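## Task

Remove the carton labelled P64 from the line of cartons on the wall shelf and set it down on the desk. Every other carton has to stay where it was, neither moved nor rotated. The robot must not tip over or be left leaning, or the task fails. The carton must rest there by itself, not be held by the robot, so open the gripper and pull away at the end.

## Robot and tools

Robot: a simulated Hello Robot Stretch 3 with one arm. It has a two-wheeled base (0.33 m long, 0.34 m wide) that cannot drive sideways, a lift carrying the arm up a mast, and a telescoping arm that reaches out to the robot's right. To move the gripper forward or back you drive the base. Spins happen about the point between the drive wheels, 0.05 m behind the front edge. With the arm in and the wrist folded, a spin sweeps a 0.28 m radius; an unfolded wrist reaches past that. In this task each finger pad squeezes with at most about 25 N.

Frames: base frame has its origin on the floor between the drive wheels, x forward, y left, z up. hand_pose is reported in it, at the point where closed fingertips meet. The odometry frame is the base frame at the scene's start; heading is positive to the left, -3.142 to 3.142.

Tool execute_actions takes "actions", a list run in order. Each action may hold "robot" (a command, a queue, or {"stop": true}), "steps" (1 to 450 control steps at 30 per second; default 1) and "until" (needs steps; ends the action early when all its conditions hold). {"steps": n} alone waits. An empty list just reports the state. Any invalid value rejects the whole call and nothing runs.

A command holds "base", "joints", and optionally "contact_limits". base takes exactly one key: translate_m, a straight drive in metres counted from where the base is when that command begins (positive forward, magnitude at most 1), or rotate_rad, a spin in radians from the current heading (positive = counter-clockwise/left, magnitude at most 3.2). joints is one dictionary of absolute targets keyed by joint name; unnamed joints keep their targets: lift_m 0 to 1.1 m (arm height); arm_m 0 to 0.52 m (extension); wrist_yaw_rad -1.345 to 4.42 (0 along the arm, positive swings toward the front, 3.0 folded over the base); wrist_pitch_rad -1.57 to 0.451 (0 level, negative tips fingertips down); wrist_roll_rad -2.911 to 2.911 (0 fingers side by side); gripper_m -0.089 to 0.179 (bigger is wider; actual fingertip gap is smaller by 0.007 nearly shut, 0.025 wide open, zero under 0.007); head_pan_rad -3.953 to 1.73 (0 ahead, positive left, -1.57 looks down the arm); head_tilt_rad -1.53 to 0.419 (negative looks down). contact_limits {"arm_m": n} sets the effort percent (1 to 100) at which that arm motion halts with contact_stop; smaller is gentler.

A queue is a list of up to 8 commands and {"pause_s": s} (s at most 15) run one after another; the next starts once the previous ends "done" (off_target also passes for base and gripper). Any new command takes over immediately and throws away the rest of an older queue. Base and joint motions in a single command start together and keep running after the call returns. To wait for everything to finish, use "steps": 450 with "until": {"robot": {"status": "ended"}}. Other until fields compare a reading, goal or status, e.g. {"lift_m": [">", 0.3]} or {"base_status": ["!=", "moving"]}; "any" in place of "robot" fires when any motion ends.

Fast base travel (0.30 m/s, 1.9 rad/s) needs the arm stowed: lift_m under 0.30, arm_m under 0.03, wrist_yaw_rad over 2.54; otherwise 0.10 m/s and 0.63 rad/s.

Gripping: command gripper_m below the object's width to clamp (lower squeezes harder, but the stall guard may weaken it); release by going at least 0.02 above the contact value. Readings and "done" do not prove a grasp; check cameras and efforts.

Wrist safety: fold or unfold only with lift_m 0.32 to 0.95, wrist_pitch_rad -0.4 and roll about 0; once folded the lift may drop to 0.25. With wrist_yaw_rad under -0.4 keep pitch at -0.5 or lower.

Result lines: base_status with progress and goal in brackets; joint_goals; joint_status (moving, done, off_target, contact_stop, time_out, stopped, not_commanded, torque_fault); measured_speeds; refusals/queue/queue_left; on_its_own (goals the robot changed itself, slack or switched-off joints, lean warnings); refused:/dropped:/replaced: lines (indices start at 0); contact_limits; lidar_m (12 sectors of 30 degrees, first straight ahead, counter-clockwise, plane 0.17 m above floor); wrist_depth_mm and head_depth_mm (7x7 median depths); base_odometry, turned_by_wheels, turned_by_imu; base_tilt in degrees (forward and right positive, fixed bias up to about 4); motor_effort in percent with peak in brackets, positive toward higher values. After contact_stop the lift or arm goes limp until commanded again. A wrist servo overloaded for several seconds shuts off 10 s.

Each result includes images from head_camera, nav_camera and wrist_camera. zoom_image takes camera (one of those names) and region [x0, y0, x1, y1] in pixels, at most 504 by 504, to see finer detail, useful for reading labels.

finished_scene takes scene (the current scene's number) and is final; let all motion end first, since leftover motions are braked afterwards.

Avoid: pushing the arm into something rigid with the gripper above about 0.45 m, repeated pushes after a contact_stop, driving while gripping or hooking something fixed, and snagging furniture, especially reversing. If tipping, reverse the last move in small steps, free the gripper, and lower lift_m to about 0.2. Also avoid drops, slams, knocking neighbouring cartons, and hard pushes.

Each tool is called after "Emit:" as a command line: name --argument value for each argument, lists and objects as JSON in quotes; but a table of rows of numbers goes row by row, as --pt "numbers of a row", without its own name.

## Session

Emit:
execute_actions --actions '[]'

Scene clock: 0.00 s.
robot.base_odometry: x=+0.000 y=+0.000 heading=+0.000 (m, m, rad; robot's odometry frame)
robot.turned_by_wheels: +0.000 (rad since the last result)
robot.turned_by_imu: +0.000 (rad since the last result)
robot.base_tilt: forward=-0.5 right=+0.2 (deg)
robot.lidar_m: 1.72 1.89 1.74 2.18 1.95 1.68 1.63 2.25 2.58 2.56 2.10 1.73
robot.head_depth_mm: 1595 1603 1607 1633 1641 1649 1655 / 1633 1633 1647 1648 1671 1673 1694 / 1663 1666 1683 1693 1706 1703 1717 / 1702 1708 1714 1725 1734 1749 1755 / 1725 1726 1742 1747 1757 1783 1780 / 1744 1745 1767 1760 1792 1792 1815 / 1801 1785 1798 1809 1820 1837 1839
robot.base_status: not_commanded
robot.joint_positions: lift_m=+0.492 arm_m=+0.002 wrist_yaw_rad=+3.040 wrist_pitch_rad=-0.383 wrist_roll_rad=-0.015 gripper_m=+0.037 head_pan_rad=-0.019 head_tilt_rad=-0.020
robot.joint_goals: lift_m=+0.492 arm_m=+0.002 wrist_yaw_rad=+3.040 wrist_pitch_rad=-0.383 wrist_roll_rad=-0.015 gripper_m=+0.037 head_pan_rad=-0.019 head_tilt_rad=-0.020
robot.joint_status: lift_m=not_commanded arm_m=not_commanded wrist_yaw_rad=not_commanded wrist_pitch_rad=not_commanded wrist_roll_rad=not_commanded gripper_m=not_commanded head_pan_rad=not_commanded head_tilt_rad=not_commanded
robot.measured_speeds: translate_m=+0.000 rotate_rad=+0.000 lift_m=+0.000 arm_m=+0.000 wrist_yaw_rad=+0.000 wrist_pitch_rad=+0.000 wrist_roll_rad=+0.000 head_pan_rad=+0.000 head_tilt_rad=+0.000
robot: refusals=0 queue=idle queue_left=0
robot.motor_effort: left_wheel=+0 right_wheel=+0 lift_m=+21 arm_m=+0 wrist_yaw_rad=+1 wrist_pitch_rad=+4 wrist_roll_rad=+0 gripper_m=+0 head_pan_rad=-1 head_tilt_rad=+2 (%)
robot.hand_pose: x=+0.0019 y=+0.0807 z=+0.5126 quat_wxyz=(+0.169, +0.695, +0.101, +0.692) (m; robot's base frame)
robot.wrist_depth_mm: - - - - - - - / - - - - - - - / - - - - - - - / - - - - - - - / 920 912 - 916 958 907 904 / 787 771 - 773 772 751 751 / 660 656 - 641 658 651 645
pictures: head_camera (sideways: a quarter turn clockwise sets it upright), nav_camera (sideways: a quarter turn counterclockwise sets it upright), wrist_camera
Images, in order (width x height): head_camera 896x504, nav_camera 672x504, wrist_camera 644x364.

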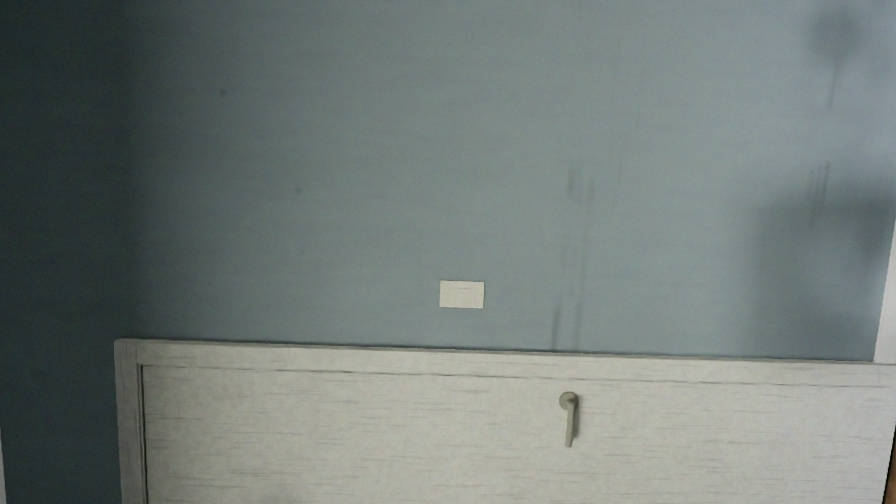

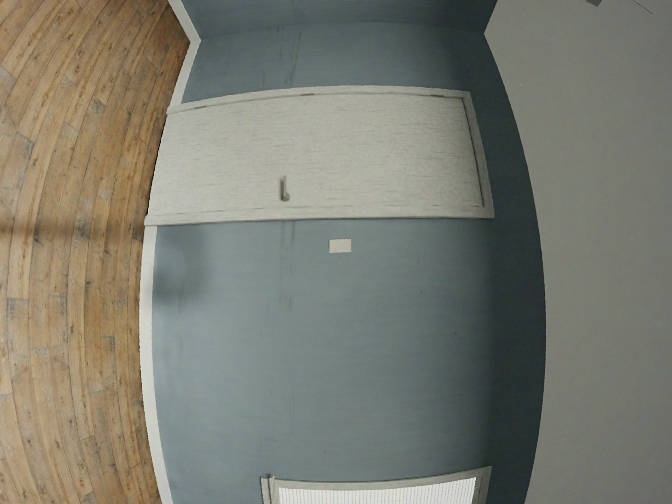

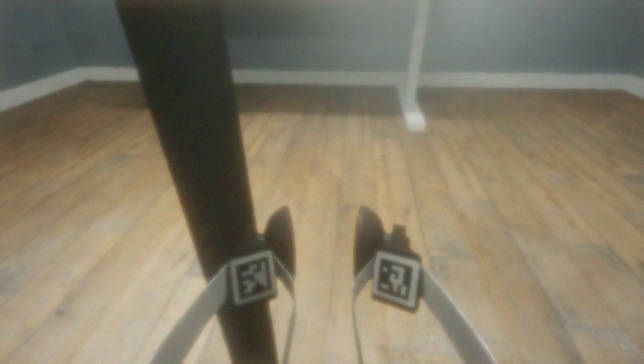

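Emit:
execute_actions --actions '[{"robot":{"joints":{"head_pan_rad":1.57,"head_tilt_rad":-0.3}},"steps":200,"until":{"robot":{"status":"ended"}}}]'

Emit:
execute_actions --actions '[{"robot":{"joints":{"head_pan_rad":-1.57}},"steps":200,"until":{"robot":{"status":"ended"}}}]'

Emit:
execute_actions --actions '[{"robot":{"joints":{"head_pan_rad":-3.14}},"steps":200,"until":{"robot":{"status":"ended"}}}]'

Scene clock: 1.40 s.
robot.base_odometry: x=+0.000 y=+0.000 heading=+0.000 (m, m, rad; robot's odometry frame)
robot.turned_by_wheels: +0.000 (rad since the last result)
robot.turned_by_imu: +0.000 (rad since the last result)
robot.base_tilt: forward=-0.7 right=+0.1 (deg)
robot.lidar_m: 1.72 1.89 1.74 2.18 1.96 1.69 1.62 2.24 2.58 2.56 2.09 1.72
robot.head_depth_mm: 1850 1948 2072 2017 1896 1893 1559 / 1883 1987 2108 1984 2374 1980 1549 / 1916 2017 2153 1970 2398 1976 1546 / 1946 2041 2187 1938 2447 1962 1531 / 1997 2086 2241 1912 2485 1950 1534 / 2034 2148 2268 1898 2559 1932 1529 / 2076 2192 2345 2050 2384 1937 1512
robot.base_status: not_commanded
robot.joint_positions: lift_m=+0.492 arm_m=+0.002 wrist_yaw_rad=+3.040 wrist_pitch_rad=-0.383 wrist_roll_rad=-0.015 gripper_m=+0.037 head_pan_rad=+1.563 head_tilt_rad=-0.296
robot.joint_goals: lift_m=+0.492 arm_m=+0.002 wrist_yaw_rad=+3.040 wrist_pitch_rad=-0.383 wrist_roll_rad=-0.015 gripper_m=+0.037 head_pan_rad=+1.570 head_tilt_rad=-0.300
robot.joint_status: lift_m=not_commanded arm_m=not_commanded wrist_yaw_rad=not_commanded wrist_pitch_rad=not_commanded wrist_roll_rad=not_commanded gripper_m=not_commanded head_pan_rad=done head_tilt_rad=done
robot.measured_speeds: translate_m=+0.000 rotate_rad=+0.000 lift_m=+0.000 arm_m=+0.000 wrist_yaw_rad=+0.000 wrist_pitch_rad=+0.000 wrist_roll_rad=+0.000 head_pan_rad=+0.000 head_tilt_rad=+0.000
robot: refusals=0 queue=done queue_left=0
robot.motor_effort: left_wheel=-1(1) right_wheel=+0(1) lift_m=+21(21) arm_m=+0(0) wrist_yaw_rad=+1(0) wrist_pitch_rad=+4(4) wrist_roll_rad=+0(0) gripper_m=+0(0) head_pan_rad=+4(62) head_tilt_rad=-1(15) (%)
robot.hand_pose: x=+0.0019 y=+0.0807 z=+0.5126 quat_wxyz=(+0.169, +0.695, +0.101, +0.692) (m; robot's base frame)
robot.wrist_depth_mm: - - - - - - - / - - - - - - - / - - - - - - - / - - - - - - - / 917 919 - 916 933 918 908 / 765 762 - 758 776 754 747 / 655 662 - 642 646 653 644
pictures: head_camera (sideways: a quarter turn clockwise sets it upright), nav_camera (sideways: a quarter turn counterclockwise sets it upright), wrist_camera
Images, in order (width x height): head_camera 896x504, nav_camera 672x504, wrist_camera 644x364.

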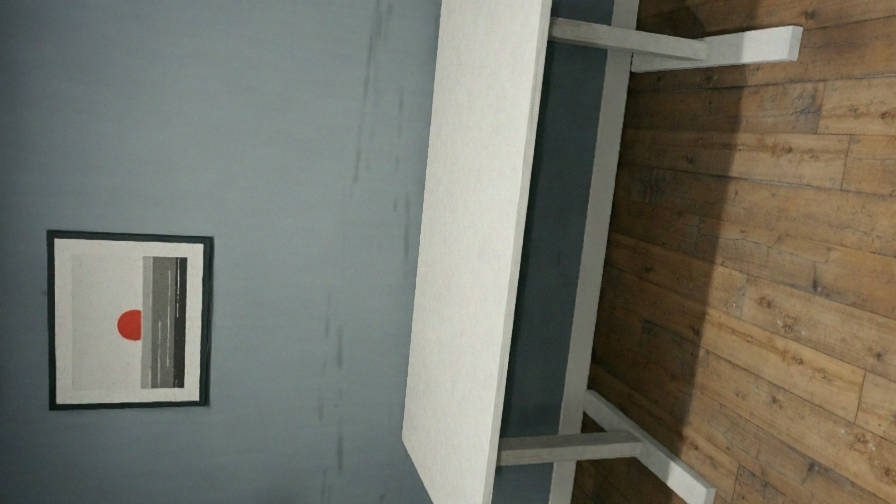

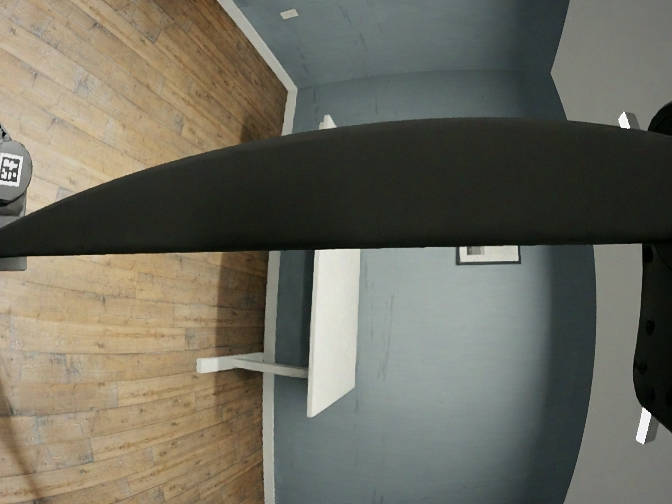

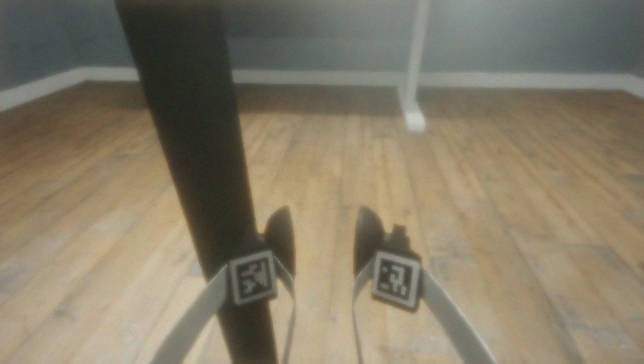

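Scene clock: 3.30 s.
robot.base_odometry: x=+0.000 y=+0.000 heading=+0.000 (m, m, rad; robot's odometry frame)
robot.turned_by_wheels: +0.000 (rad since the last result)
robot.turned_by_imu: +0.000 (rad since the last result)
robot.base_tilt: forward=-0.6 right=+0.1 (deg)
robot.lidar_m: 1.72 1.89 1.74 2.18 1.96 1.68 1.63 2.25 2.58 2.56 2.10 1.73
robot.head_depth_mm: 2212 2313 2421 2578 2679 2012 1561 / 2233 2349 2450 2626 2720 2012 1552 / 2279 2423 2564 2688 2759 1972 1535 / 2332 2452 2583 2750 2707 1959 1541 / 2388 2505 2694 2813 2678 1965 1527 / 2445 2558 2729 2871 2667 1940 1523 / 2490 2622 2798 2996 2646 1926 1509
robot.base_status: not_commanded
robot.joint_positions: lift_m=+0.492 arm_m=+0.002 wrist_yaw_rad=+3.040 wrist_pitch_rad=-0.383 wrist_roll_rad=-0.015 gripper_m=+0.037 head_pan_rad=-1.563 head_tilt_rad=-0.296
robot.joint_goals: lift_m=+0.492 arm_m=+0.002 wrist_yaw_rad=+3.040 wrist_pitch_rad=-0.383 wrist_roll_rad=-0.015 gripper_m=+0.037 head_pan_rad=-1.570 head_tilt_rad=-0.300
robot.joint_status: lift_m=not_commanded arm_m=not_commanded wrist_yaw_rad=not_commanded wrist_pitch_rad=not_commanded wrist_roll_rad=not_commanded gripper_m=not_commanded head_pan_rad=done head_tilt_rad=done
robot.measured_speeds: translate_m=+0.000 rotate_rad=+0.000 lift_m=+0.000 arm_m=+0.000 wrist_yaw_rad=+0.000 wrist_pitch_rad=+0.000 wrist_roll_rad=+0.000 head_pan_rad=+0.000 head_tilt_rad=+0.000
robot: refusals=0 queue=done queue_left=0
robot.motor_effort: left_wheel=-1(0) right_wheel=+0(0) lift_m=+21(21) arm_m=+0(0) wrist_yaw_rad=+1(0) wrist_pitch_rad=+4(4) wrist_roll_rad=+0(0) gripper_m=+0(0) head_pan_rad=-5(61) head_tilt_rad=-3(3) (%)
robot.hand_pose: x=+0.0019 y=+0.0807 z=+0.5126 quat_wxyz=(+0.169, +0.695, +0.101, +0.692) (m; robot's base frame)
robot.wrist_depth_mm: - - - - - - - / - - - - - - - / - - - - - - - / - - - - - - - / 932 924 - 926 962 919 901 / 782 775 - 761 772 766 742 / 656 656 - 655 634 653 639
pictures: head_camera (sideways: a quarter turn clockwise sets it upright), nav_camera (sideways: a quarter turn counterclockwise sets it upright), wrist_camera
Images, in order (width x height): head_camera 896x504, nav_camera 672x504, wrist_camera 644x364.

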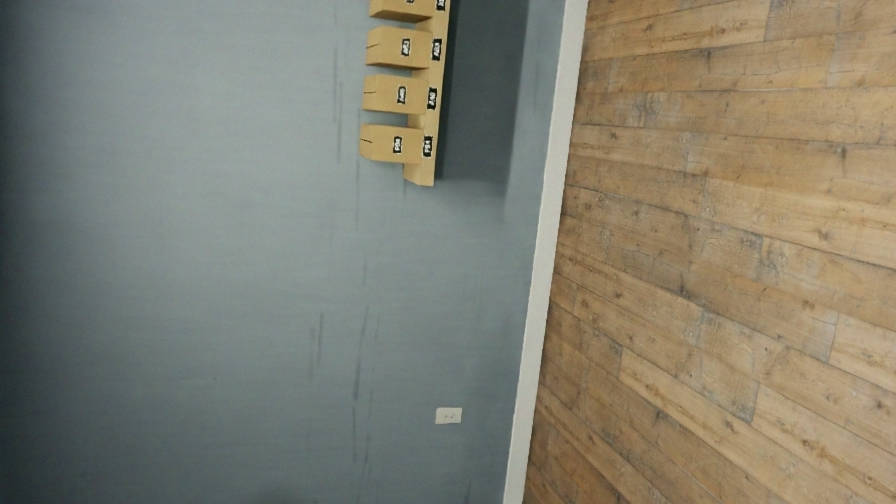

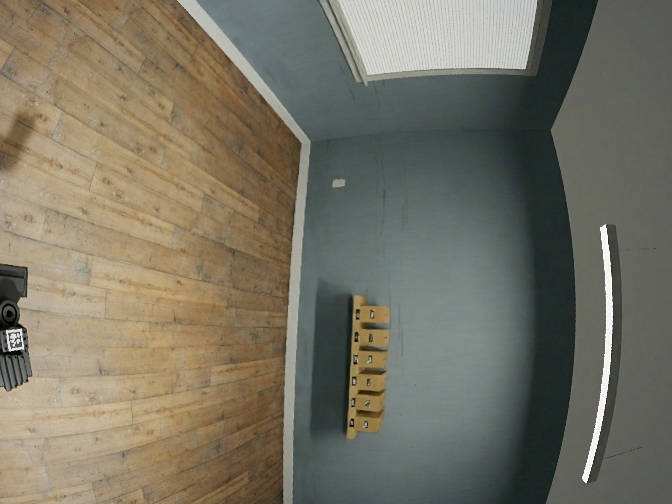

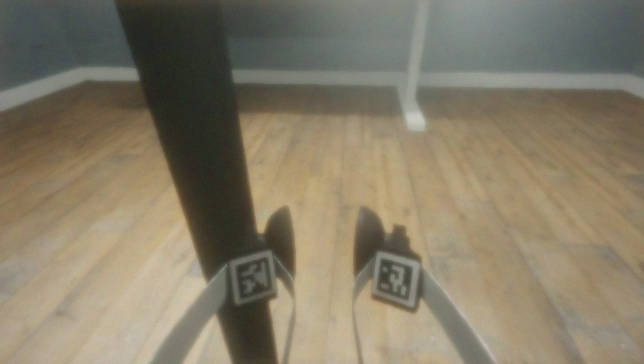

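Scene clock: 4.60 s.
robot.base_odometry: x=+0.000 y=+0.000 heading=+0.000 (m, m, rad; robot's odometry frame)
robot.turned_by_wheels: +0.000 (rad since the last result)
robot.turned_by_imu: +0.000 (rad since the last result)
robot.base_tilt: forward=-0.6 right=+0.2 (deg)
robot.lidar_m: 1.72 1.89 1.74 2.18 1.96 1.69 1.62 2.24 2.57 2.56 2.10 1.72
robot.head_depth_mm: 1731 1820 1917 2004 1834 1867 1550 / 1742 1854 1958 2034 2017 1874 1555 / 1790 1874 1991 2078 2016 1914 1547 / 1841 1950 2043 2113 2175 1959 1541 / 1857 1983 2093 2153 2186 1951 1531 / 1921 2022 2126 2273 2353 1926 1516 / 1946 2062 2192 2359 2479 1926 1517
robot.base_status: not_commanded
robot.joint_positions: lift_m=+0.492 arm_m=+0.002 wrist_yaw_rad=+3.040 wrist_pitch_rad=-0.383 wrist_roll_rad=-0.015 gripper_m=+0.037 head_pan_rad=-3.133 head_tilt_rad=-0.296
robot.joint_goals: lift_m=+0.492 arm_m=+0.002 wrist_yaw_rad=+3.040 wrist_pitch_rad=-0.383 wrist_roll_rad=-0.015 gripper_m=+0.037 head_pan_rad=-3.140 head_tilt_rad=-0.300
robot.joint_status: lift_m=not_commanded arm_m=not_commanded wrist_yaw_rad=not_commanded wrist_pitch_rad=not_commanded wrist_roll_rad=not_commanded gripper_m=not_commanded head_pan_rad=done head_tilt_rad=done
robot.measured_speeds: translate_m=+0.000 rotate_rad=+0.000 lift_m=+0.000 arm_m=+0.000 wrist_yaw_rad=+0.000 wrist_pitch_rad=+0.000 wrist_roll_rad=+0.000 head_pan_rad=+0.000 head_tilt_rad=+0.000
robot: refusals=0 queue=done queue_left=0
robot.motor_effort: left_wheel=+0(0) right_wheel=+0(0) lift_m=+21(21) arm_m=-1(0) wrist_yaw_rad=+0(0) wrist_pitch_rad=+4(4) wrist_roll_rad=+0(0) gripper_m=+0(1) head_pan_rad=-4(61) head_tilt_rad=-2(2) (%)
robot.hand_pose: x=+0.0019 y=+0.0807 z=+0.5126 quat_wxyz=(+0.169, +0.695, +0.101, +0.692) (m; robot's base frame)
robot.wrist_depth_mm: - - - - - - - / - - - - - - - / - - - - - - - / - - - - - - - / 947 930 - 934 934 899 903 / 757 759 - 759 782 746 746 / 662 649 - 651 656 642 640
pictures: head_camera (sideways: a quarter turn clockwise sets it upright), nav_camera (sideways: a quarter turn counterclockwise sets it upright), wrist_camera
Images, in order (width x height): head_camera 896x504, nav_camera 672x504, wrist_camera 644x364.

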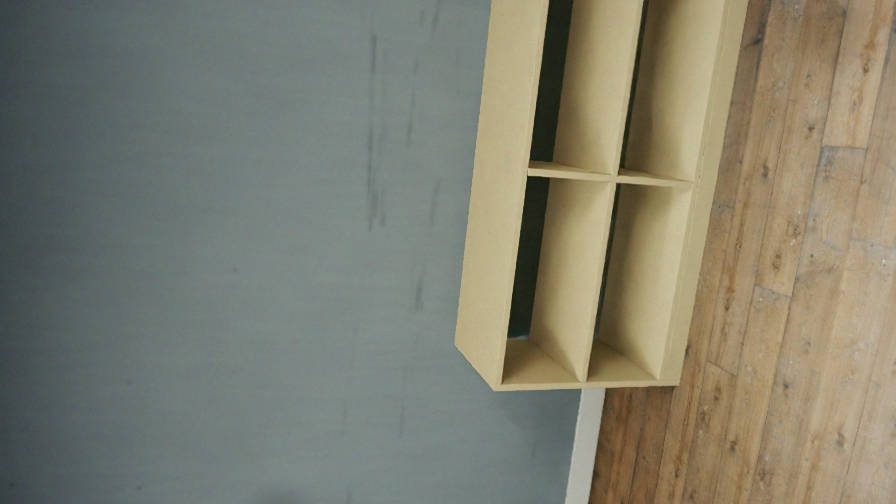

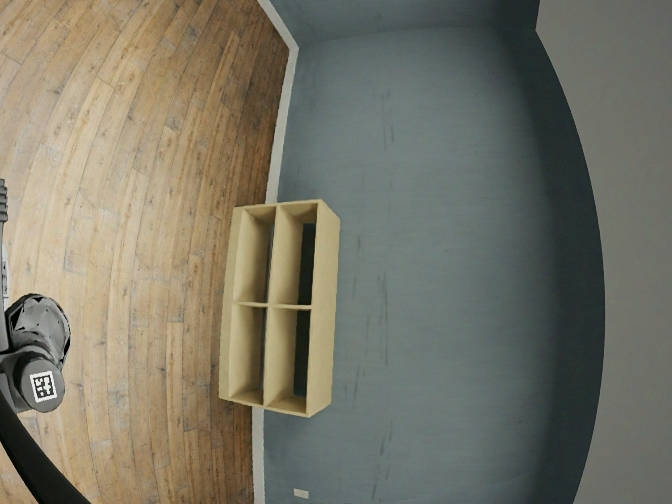

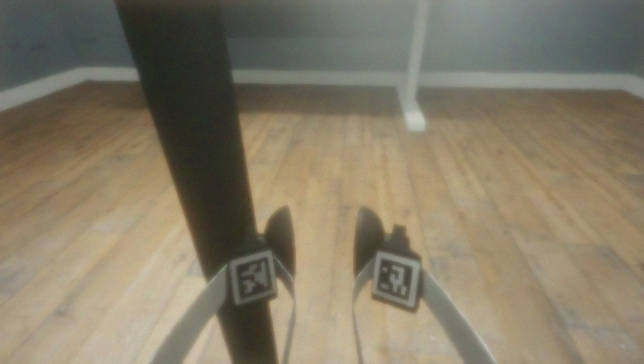

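Emit:
execute_actions --actions '[{"robot":[{"joints":{"lift_m":0.25,"head_pan_rad":-1.57,"head_tilt_rad":-0.6}},{"base":{"rotate_rad":-2.02}},{"base":{"translate_m":0.88}},{"base":{"translate_m":0.88}},{"base":{"rotate_rad":1.83}},{"joints":{"lift_m":0.7}},{"joints":{"wrist_yaw_rad":0,"gripper_m":0.15}},{"joints":{"wrist_pitch_rad":0}}],"steps":450,"until":{"robot":{"status":"ended"}}},{"steps":450,"until":{"robot":{"status":"ended"}}}]'

Scene clock: 30.97 s.
robot.base_odometry: x=-0.764 y=-1.585 heading=-0.190 (m, m, rad; robot's odometry frame)
robot.turned_by_wheels: -0.190 (rad since the last result)
robot.turned_by_imu: -0.171 (rad since the last result)
robot.base_tilt: forward=-0.7 right=+0.1 (deg)
robot.lidar_m: 2.16 2.25 3.06 3.43 1.98 1.54 1.59 1.23 0.90 0.87 0.90 1.24
robot.head_depth_mm: 716 793 891 788 816 1375 1257 / 718 796 892 781 819 1380 1252 / 722 800 891 782 817 1369 1281 / 723 800 883 773 826 1360 1301 / 725 803 899 804 830 1353 1235 / 727 805 889 762 830 1371 1239 / 729 810 892 760 837 1372 1229
robot.base_status: done (rotate_rad +1.8299 of +1.8300)
robot.joint_positions: lift_m=+0.699 arm_m=+0.002 wrist_yaw_rad=+0.002 wrist_pitch_rad=-0.027 wrist_roll_rad=-0.015 gripper_m=+0.150 head_pan_rad=-1.577 head_tilt_rad=-0.593
robot.joint_goals: lift_m=+0.700 arm_m=+0.002 wrist_yaw_rad=+0.000 wrist_pitch_rad=+0.000 wrist_roll_rad=-0.015 gripper_m=+0.150 head_pan_rad=-1.570 head_tilt_rad=-0.600
robot.joint_status: lift_m=done arm_m=not_commanded wrist_yaw_rad=done wrist_pitch_rad=done wrist_roll_rad=not_commanded gripper_m=done head_pan_rad=done head_tilt_rad=done
robot.measured_speeds: translate_m=+0.000 rotate_rad=+0.000 lift_m=+0.000 arm_m=+0.000 wrist_yaw_rad=+0.000 wrist_pitch_rad=+0.000 wrist_roll_rad=+0.000 head_pan_rad=+0.000 head_tilt_rad=+0.000
robot: refusals=0 queue=done queue_left=0
robot.motor_effort: left_wheel=-3(10) right_wheel=+3(11) lift_m=+29(29) arm_m=-1(1) wrist_yaw_rad=-2(4) wrist_pitch_rad=+8(6) wrist_roll_rad=+0(0) gripper_m=+0(100) head_pan_rad=+4(58) head_tilt_rad=-3(17) (%)
robot.hand_pose: x=-0.0209 y=-0.4023 z=+0.8071 quat_wxyz=(+0.713, +0.011, -0.701, -0.009) (m; robot's base frame)
robot.wrist_depth_mm: 597 589 590 576 574 573 567 / 616 614 604 601 592 590 580 / 386 378 415 406 367 378 365 / 399 392 390 391 380 378 377 / 408 406 405 399 393 390 393 / 415 - 414 412 406 - 394 / 759 749 733 727 729 704 711
pictures: head_camera (sideways: a quarter turn clockwise sets it upright), nav_camera (sideways: a quarter turn counterclockwise sets it upright), wrist_camera
Images, in order (width x height): head_camera 896x504, nav_camera 672x504, wrist_camera 644x364.

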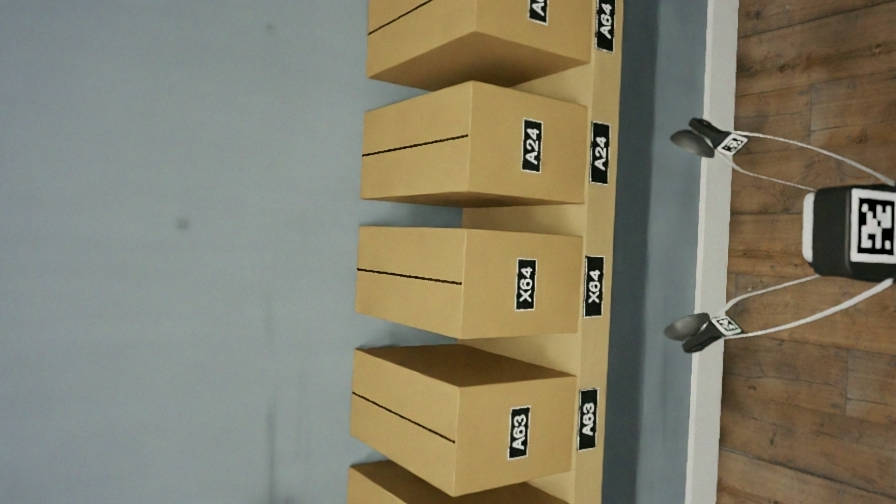

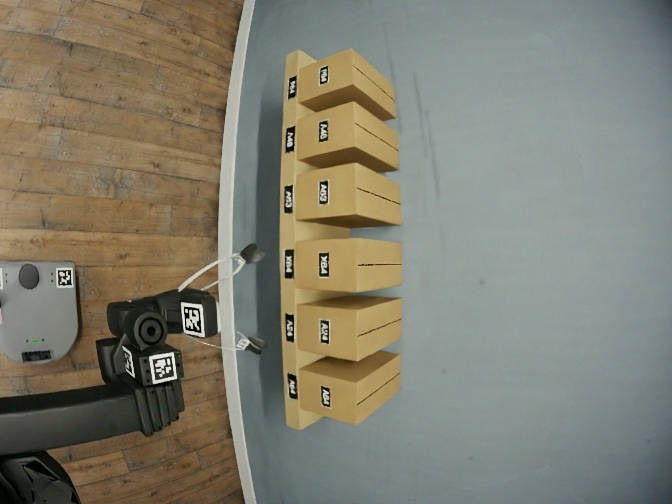

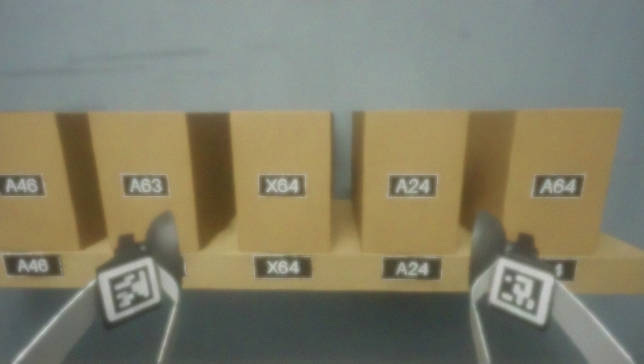

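Emit:
execute_actions --actions '[{"robot":[{"base":{"rotate_rad":-0.03}},{"base":{"translate_m":0.57},"joints":{"lift_m":0.66,"gripper_m":0.165,"arm_m":0.1,"head_tilt_rad":-0.8}}],"steps":450,"until":{"robot":{"status":"ended"}}}]'

Scene clock: 38.90 s.
robot.base_odometry: x=-0.208 y=-1.710 heading=-0.220 (m, m, rad; robot's odometry frame)
robot.turned_by_wheels: -0.030 (rad since the last result)
robot.turned_by_imu: -0.025 (rad since the last result)
robot.base_tilt: forward=-0.7 right=+0.1 (deg)
robot.lidar_m: 1.59 1.64 2.21 3.85 2.80 2.02 2.15 1.25 0.90 0.86 0.88 1.18
robot.head_depth_mm: 735 833 744 830 1436 1337 1187 / 737 825 740 814 1434 - - / 736 843 764 850 1430 - 1130 / 739 829 730 817 1390 1310 1153 / 737 846 965 868 1440 1309 1144 / 739 846 990 1190 1438 1308 1144 / 740 846 991 1190 1424 1294 1139
robot.base_status: done (translate_m +0.5700 of +0.5700)
robot.joint_positions: lift_m=+0.661 arm_m=+0.100 wrist_yaw_rad=+0.001 wrist_pitch_rad=-0.026 wrist_roll_rad=-0.015 gripper_m=+0.165 head_pan_rad=-1.577 head_tilt_rad=-0.790
robot.joint_goals: lift_m=+0.660 arm_m=+0.100 wrist_yaw_rad=+0.000 wrist_pitch_rad=+0.000 wrist_roll_rad=-0.015 gripper_m=+0.165 head_pan_rad=-1.570 head_tilt_rad=-0.800
robot.joint_status: lift_m=done arm_m=done wrist_yaw_rad=done wrist_pitch_rad=done wrist_roll_rad=not_commanded gripper_m=done head_pan_rad=done head_tilt_rad=done
robot.measured_speeds: translate_m=+0.000 rotate_rad=+0.000 lift_m=+0.000 arm_m=+0.000 wrist_yaw_rad=+0.000 wrist_pitch_rad=+0.000 wrist_roll_rad=+0.000 head_pan_rad=+0.000 head_tilt_rad=+0.000
robot: refusals=0 queue=done queue_left=0
robot.motor_effort: left_wheel=+0(4) right_wheel=+0(4) lift_m=+12(29) arm_m=+2(3) wrist_yaw_rad=-2(2) wrist_pitch_rad=+8(8) wrist_roll_rad=+0(0) gripper_m=+0(100) head_pan_rad=+3(4) head_tilt_rad=-4(16) (%)
robot.hand_pose: x=-0.0212 y=-0.5003 z=+0.7686 quat_wxyz=(+0.713, +0.010, -0.701, -0.009) (m; robot's base frame)
robot.wrist_depth_mm: 477 478 474 476 475 477 476 / 487 496 490 250 326 252 268 / 512 515 499 259 287 260 263 / 529 530 530 267 290 266 271 / 551 543 341 279 289 278 283 / 570 - 286 284 286 286 285 / 594 593 600 600 597 596 592
pictures: head_camera (sideways: a quarter turn clockwise sets it upright), nav_camera (sideways: a quarter turn counterclockwise sets it upright), wrist_camera
Images, in order (width x height): head_camera 896x504, nav_camera 672x504, wrist_camera 644x364.

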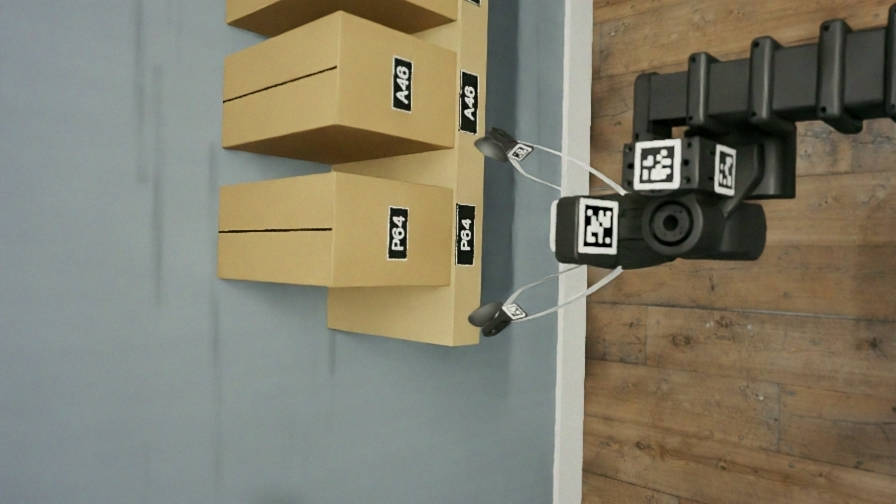

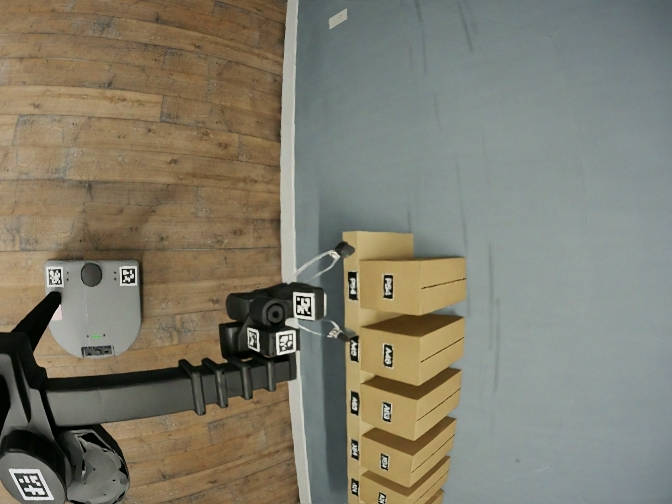

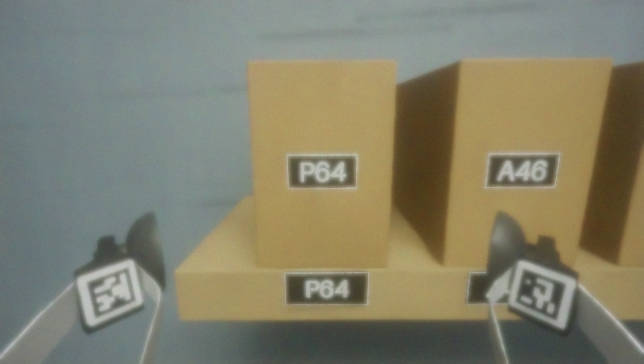

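Emit:
execute_actions --actions '[{"robot":{"joints":{"arm_m":0.22}},"steps":450,"until":{"robot":{"status":"ended"}}}]'

Scene clock: 40.97 s.
robot.base_odometry: x=-0.208 y=-1.710 heading=-0.220 (m, m, rad; robot's odometry frame)
robot.turned_by_wheels: +0.000 (rad since the last result)
robot.turned_by_imu: +0.001 (rad since the last result)
robot.base_tilt: forward=-0.6 right=+0.1 (deg)
robot.lidar_m: 1.59 1.64 2.21 3.85 2.80 2.02 2.15 1.25 0.89 0.85 0.88 1.19
robot.head_depth_mm: 733 830 745 831 1443 1319 1169 / 737 826 740 814 - - 1137 / 738 847 761 830 - 1322 1149 / 737 831 730 781 1425 1307 1150 / 740 845 965 1096 1439 1306 1144 / 737 842 990 1187 1436 1300 1148 / 738 847 988 1195 1425 1292 1138
robot.base_status: done (translate_m +0.5700 of +0.5700)
robot.joint_positions: lift_m=+0.661 arm_m=+0.220 wrist_yaw_rad=+0.001 wrist_pitch_rad=-0.026 wrist_roll_rad=-0.015 gripper_m=+0.165 head_pan_rad=-1.577 head_tilt_rad=-0.790
robot.joint_goals: lift_m=+0.660 arm_m=+0.220 wrist_yaw_rad=+0.000 wrist_pitch_rad=+0.000 wrist_roll_rad=-0.015 gripper_m=+0.165 head_pan_rad=-1.570 head_tilt_rad=-0.800
robot.joint_status: lift_m=done arm_m=done wrist_yaw_rad=done wrist_pitch_rad=done wrist_roll_rad=not_commanded gripper_m=done head_pan_rad=done head_tilt_rad=done
robot.measured_speeds: translate_m=+0.000 rotate_rad=+0.000 lift_m=+0.000 arm_m=+0.000 wrist_yaw_rad=+0.000 wrist_pitch_rad=+0.000 wrist_roll_rad=+0.000 head_pan_rad=+0.000 head_tilt_rad=+0.000
robot: refusals=0 queue=done queue_left=0
robot.motor_effort: left_wheel=+0(0) right_wheel=+0(0) lift_m=+12(12) arm_m=+2(1) wrist_yaw_rad=+0(1) wrist_pitch_rad=+8(8) wrist_roll_rad=+0(0) gripper_m=+0(0) head_pan_rad=+3(4) head_tilt_rad=-3(3) (%)
robot.hand_pose: x=-0.0212 y=-0.6203 z=+0.7686 quat_wxyz=(+0.713, +0.010, -0.701, -0.009) (m; robot's base frame)
robot.wrist_depth_mm: 364 367 132 131 131 363 132 / 377 375 135 135 135 181 135 / 393 391 140 140 140 181 139 / 406 406 145 145 145 181 145 / 422 416 151 150 152 212 151 / 436 - 157 156 158 213 156 / 463 198 164 164 164 180 163
pictures: head_camera (sideways: a quarter turn clockwise sets it upright), nav_camera (sideways: a quarter turn counterclockwise sets it upright), wrist_camera
Images, in order (width x height): head_camera 896x504, nav_camera 672x504, wrist_camera 644x364.

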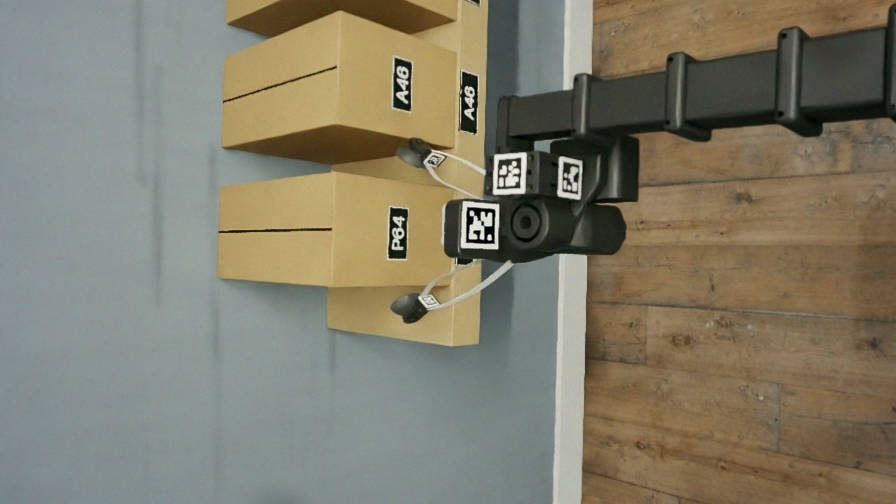

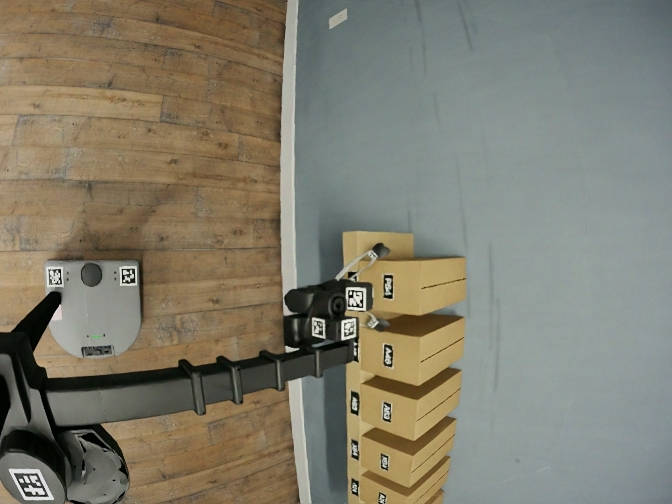

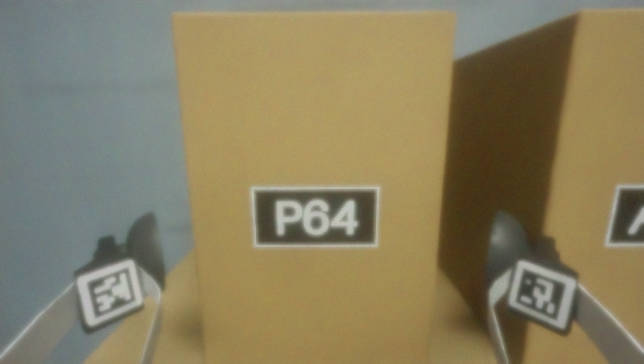

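Right finger is close to the neighbour; shift forward and narrow.

Emit:
execute_actions --actions '[{"robot":[{"base":{"translate_m":0.01},"joints":{"gripper_m":0.15}},{"joints":{"arm_m":0.29}},{"joints":{"gripper_m":0.03}},{"pause_s":0.5},{"joints":{"lift_m":0.69}}],"steps":450,"until":{"robot":{"status":"ended"}}}]'

Scene clock: 46.77 s.
robot.base_odometry: x=-0.198 y=-1.712 heading=-0.220 (m, m, rad; robot's odometry frame)
robot.turned_by_wheels: +0.000 (rad since the last result)
robot.turned_by_imu: +0.001 (rad since the last result)
robot.base_tilt: forward=-0.7 right=-0.1 (deg)
robot.lidar_m: 1.58 1.63 2.19 3.85 2.80 2.03 2.16 1.25 0.90 0.86 0.88 1.19
robot.head_depth_mm: 740 836 735 835 1432 1357 - / 738 828 743 796 - 1294 1159 / 741 831 762 - 1460 1316 1160 / 740 829 736 833 1441 1314 1153 / 738 851 971 1130 1441 1305 1147 / 741 850 993 1195 1437 1302 1146 / 742 851 991 1196 1417 1295 1141
robot.base_status: done (translate_m +0.0100 of +0.0100)
robot.joint_positions: lift_m=+0.689 arm_m=+0.288 wrist_yaw_rad=-0.004 wrist_pitch_rad=-0.179 wrist_roll_rad=-0.017 gripper_m=+0.105 head_pan_rad=-1.577 head_tilt_rad=-0.791
robot.joint_goals: lift_m=+0.690 arm_m=+0.290 wrist_yaw_rad=+0.000 wrist_pitch_rad=+0.000 wrist_roll_rad=-0.017 gripper_m=+0.030 head_pan_rad=-1.570 head_tilt_rad=-0.800
robot.joint_status: lift_m=done arm_m=done wrist_yaw_rad=done wrist_pitch_rad=done wrist_roll_rad=not_commanded gripper_m=off_target head_pan_rad=done head_tilt_rad=done
robot.measured_speeds: translate_m=+0.000 rotate_rad=+0.000 lift_m=+0.000 arm_m=+0.000 wrist_yaw_rad=+0.000 wrist_pitch_rad=+0.000 wrist_roll_rad=+0.000 head_pan_rad=+0.000 head_tilt_rad=+0.000
robot: refusals=0 queue=done queue_left=0
robot.on_its_own: wrist_pitch_rad is at rest, and its effort (+53) is outside its rest range (-20 to +32)
robot.motor_effort: left_wheel=-1(4) right_wheel=+1(5) lift_m=+33(33) arm_m=+13(12) wrist_yaw_rad=+5(10) wrist_pitch_rad=+53(54) wrist_roll_rad=+1(2) gripper_m=-100(100) head_pan_rad=+5(4) head_tilt_rad=-4(3) (%)
robot.hand_pose: x=-0.0224 y=-0.6811 z=+0.7586 quat_wxyz=(+0.710, +0.063, -0.698, -0.064) (m; robot's base frame)
robot.wrist_depth_mm: 292 70 69 70 69 70 116 / 309 74 74 74 74 74 121 / 330 78 78 78 78 78 127 / 349 83 83 83 84 83 132 / 378 90 89 89 89 89 133 / 396 96 96 96 96 96 122 / 446 138 104 104 104 108 140
pictures: head_camera (sideways: a quarter turn clockwise sets it upright), nav_camera (sideways: a quarter turn counterclockwise sets it upright), wrist_camera
Images, in order (width x height): head_camera 896x504, nav_camera 672x504, wrist_camera 644x364.

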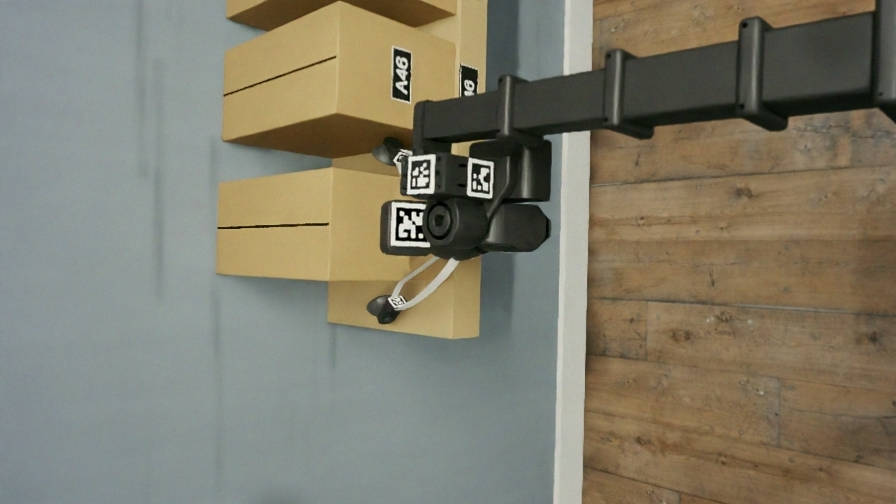

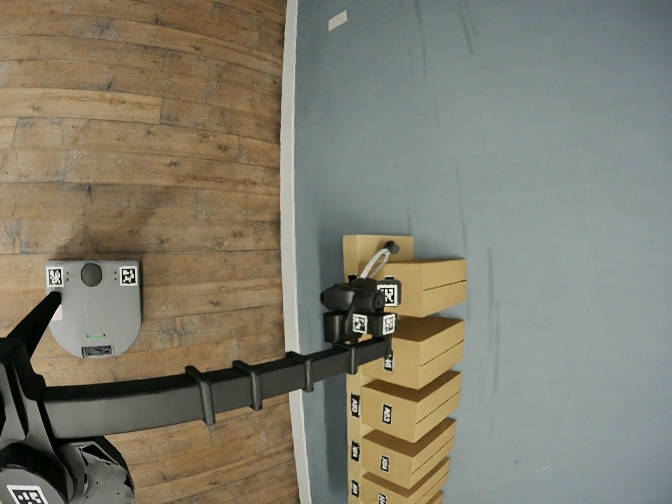

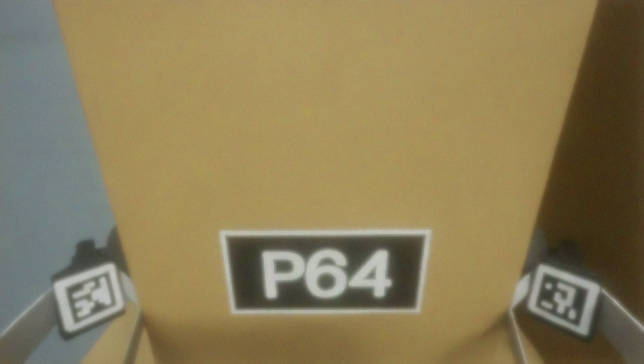

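Emit:
execute_actions --actions '[{"robot":[{"joints":{"gripper_m":0.15,"lift_m":0.67}},{"joints":{"arm_m":0.15}},{"joints":{"lift_m":1.05,"wrist_pitch_rad":-1.35,"head_tilt_rad":-0.5}},{"joints":{"arm_m":0.52}}],"steps":450,"until":{"robot":{"status":"ended"}}}]'

Scene clock: 58.40 s.
robot.base_odometry: x=-0.198 y=-1.712 heading=-0.220 (m, m, rad; robot's odometry frame)
robot.turned_by_wheels: +0.000 (rad since the last result)
robot.turned_by_imu: +0.002 (rad since the last result)
robot.base_tilt: forward=-0.8 right=+0.0 (deg)
robot.lidar_m: 1.58 1.63 2.19 3.42 2.81 2.03 2.17 1.25 0.89 0.86 0.88 1.18
robot.head_depth_mm: 706 - 851 901 745 1218 1321 / 701 789 852 872 744 1216 1312 / 697 - 856 919 775 1223 1311 / 706 772 850 859 724 1220 1310 / 706 772 851 945 936 1220 1301 / 707 771 851 943 1062 1218 1294 / 704 770 851 944 1059 1218 1282
robot.base_status: done (translate_m +0.0100 of +0.0100)
robot.joint_positions: lift_m=+1.049 arm_m=+0.520 wrist_yaw_rad=-0.001 wrist_pitch_rad=-1.347 wrist_roll_rad=-0.015 gripper_m=+0.150 head_pan_rad=-1.577 head_tilt_rad=-0.507
robot.joint_goals: lift_m=+1.050 arm_m=+0.520 wrist_yaw_rad=+0.000 wrist_pitch_rad=-1.350 wrist_roll_rad=-0.015 gripper_m=+0.150 head_pan_rad=-1.570 head_tilt_rad=-0.500
robot.joint_status: lift_m=done arm_m=done wrist_yaw_rad=done wrist_pitch_rad=done wrist_roll_rad=not_commanded gripper_m=off_target head_pan_rad=done head_tilt_rad=done
robot.measured_speeds: translate_m=+0.000 rotate_rad=+0.000 lift_m=+0.000 arm_m=+0.000 wrist_yaw_rad=+0.000 wrist_pitch_rad=+0.000 wrist_roll_rad=+0.000 head_pan_rad=+0.000 head_tilt_rad=+0.000
robot: refusals=0 queue=done queue_left=0
robot.motor_effort: left_wheel=+0(5) right_wheel=+0(6) lift_m=+29(32) arm_m=+2(11) wrist_yaw_rad=+2(11) wrist_pitch_rad=-1(53) wrist_roll_rad=+0(1) gripper_m=+0(100) head_pan_rad=+5(4) head_tilt_rad=+2(18) (%)
robot.hand_pose: x=-0.0217 y=-0.6981 z=+0.9330 quat_wxyz=(+0.557, +0.444, -0.548, -0.438) (m; robot's base frame)
robot.wrist_depth_mm: 264 265 228 228 271 225 224 / 381 385 226 226 336 224 223 / 679 690 225 224 332 222 223 / - - 225 223 301 222 222 / - - 224 222 302 222 220 / - - - 220 275 - 218 / - - - 220 - - 219
pictures: head_camera (sideways: a quarter turn clockwise sets it upright), nav_camera (sideways: a quarter turn counterclockwise sets it upright), wrist_camera
Images, in order (width x height): head_camera 896x504, nav_camera 672x504, wrist_camera 644x364.

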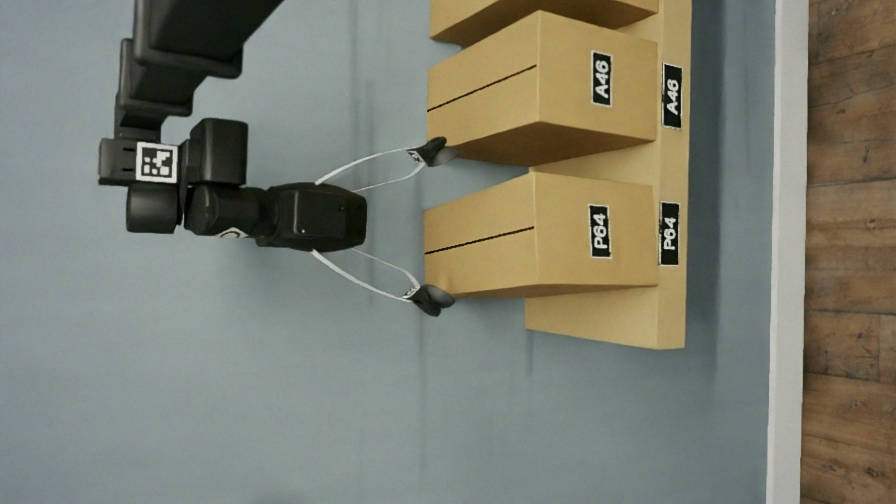

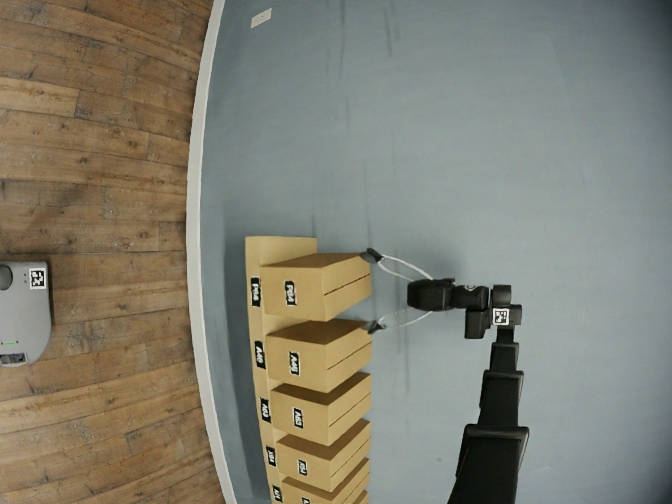

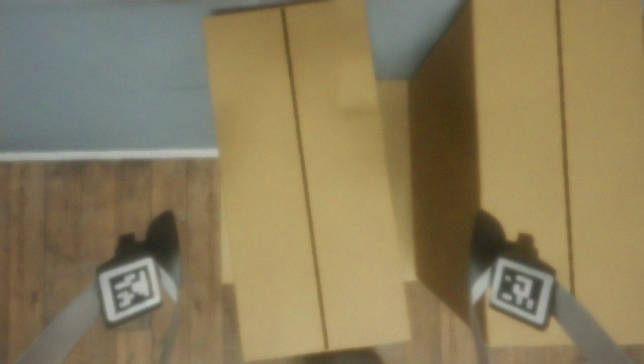

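Emit:
execute_actions --actions '[{"robot":[{"base":{"translate_m":0.012},"joints":{"gripper_m":0.16,"wrist_pitch_rad":-1.2,"wrist_yaw_rad":0.08}},{"joints":{"lift_m":0.945}}],"steps":450,"until":{"robot":{"status":"ended"}}}]'

Scene clock: 62.13 s.
robot.base_odometry: x=-0.186 y=-1.715 heading=-0.220 (m, m, rad; robot's odometry frame)
robot.turned_by_wheels: +0.000 (rad since the last result)
robot.turned_by_imu: +0.001 (rad since the last result)
robot.base_tilt: forward=-0.6 right=+0.1 (deg)
robot.lidar_m: 1.57 1.62 2.17 3.42 2.83 2.04 2.17 1.25 0.89 0.86 0.88 1.18
robot.head_depth_mm: 707 770 830 - 746 1224 1319 / 706 771 - 854 757 1221 1311 / 706 764 - 918 747 1214 1319 / 707 770 843 818 738 1221 1301 / 705 773 851 937 1007 1217 1304 / 706 771 849 944 1066 1217 1296 / 706 770 847 944 1063 1219 1287
robot.base_status: done (translate_m +0.0120 of +0.0120)
robot.joint_positions: lift_m=+0.946 arm_m=+0.520 wrist_yaw_rad=+0.078 wrist_pitch_rad=-1.209 wrist_roll_rad=-0.015 gripper_m=+0.160 head_pan_rad=-1.577 head_tilt_rad=-0.507
robot.joint_goals: lift_m=+0.945 arm_m=+0.520 wrist_yaw_rad=+0.080 wrist_pitch_rad=-1.200 wrist_roll_rad=-0.015 gripper_m=+0.160 head_pan_rad=-1.570 head_tilt_rad=-0.500
robot.joint_status: lift_m=done arm_m=done wrist_yaw_rad=done wrist_pitch_rad=done wrist_roll_rad=not_commanded gripper_m=done head_pan_rad=done head_tilt_rad=done
robot.measured_speeds: translate_m=+0.000 rotate_rad=+0.000 lift_m=+0.000 arm_m=+0.000 wrist_yaw_rad=+0.000 wrist_pitch_rad=+0.000 wrist_roll_rad=+0.000 head_pan_rad=+0.000 head_tilt_rad=+0.000
robot: refusals=0 queue=done queue_left=0
robot.motor_effort: left_wheel=+0(3) right_wheel=+0(6) lift_m=+11(32) arm_m=+2(2) wrist_yaw_rad=+2(2) wrist_pitch_rad=+3(6) wrist_roll_rad=+0(0) gripper_m=+0(100) head_pan_rad=+5(4) head_tilt_rad=+2(2) (%)
robot.hand_pose: x=-0.0163 y=-0.7326 z=+0.8360 quat_wxyz=(+0.601, +0.427, -0.561, -0.376) (m; robot's base frame)
robot.wrist_depth_mm: 216 210 142 141 141 189 153 / 301 286 138 138 137 221 151 / 478 446 134 133 132 227 150 / - 949 130 129 129 209 148 / 989 982 126 126 126 182 147 / 962 - 123 123 122 122 139 / 945 945 120 120 119 188 151
pictures: head_camera (sideways: a quarter turn clockwise sets it upright), nav_camera (sideways: a quarter turn counterclockwise sets it upright), wrist_camera
Images, in order (width x height): head_camera 896x504, nav_camera 672x504, wrist_camera 644x364.

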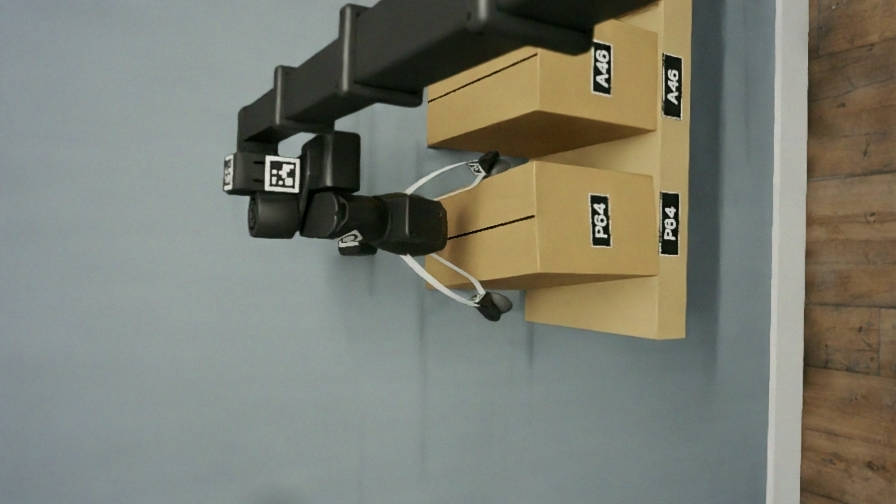

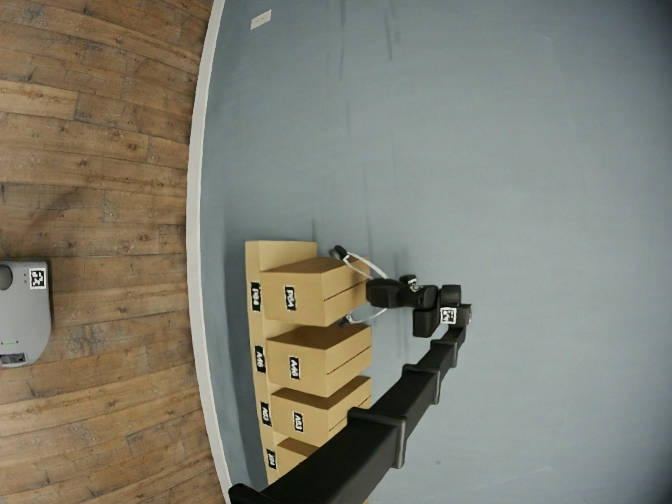

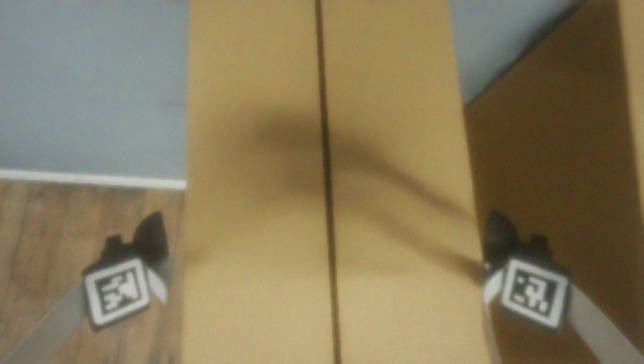

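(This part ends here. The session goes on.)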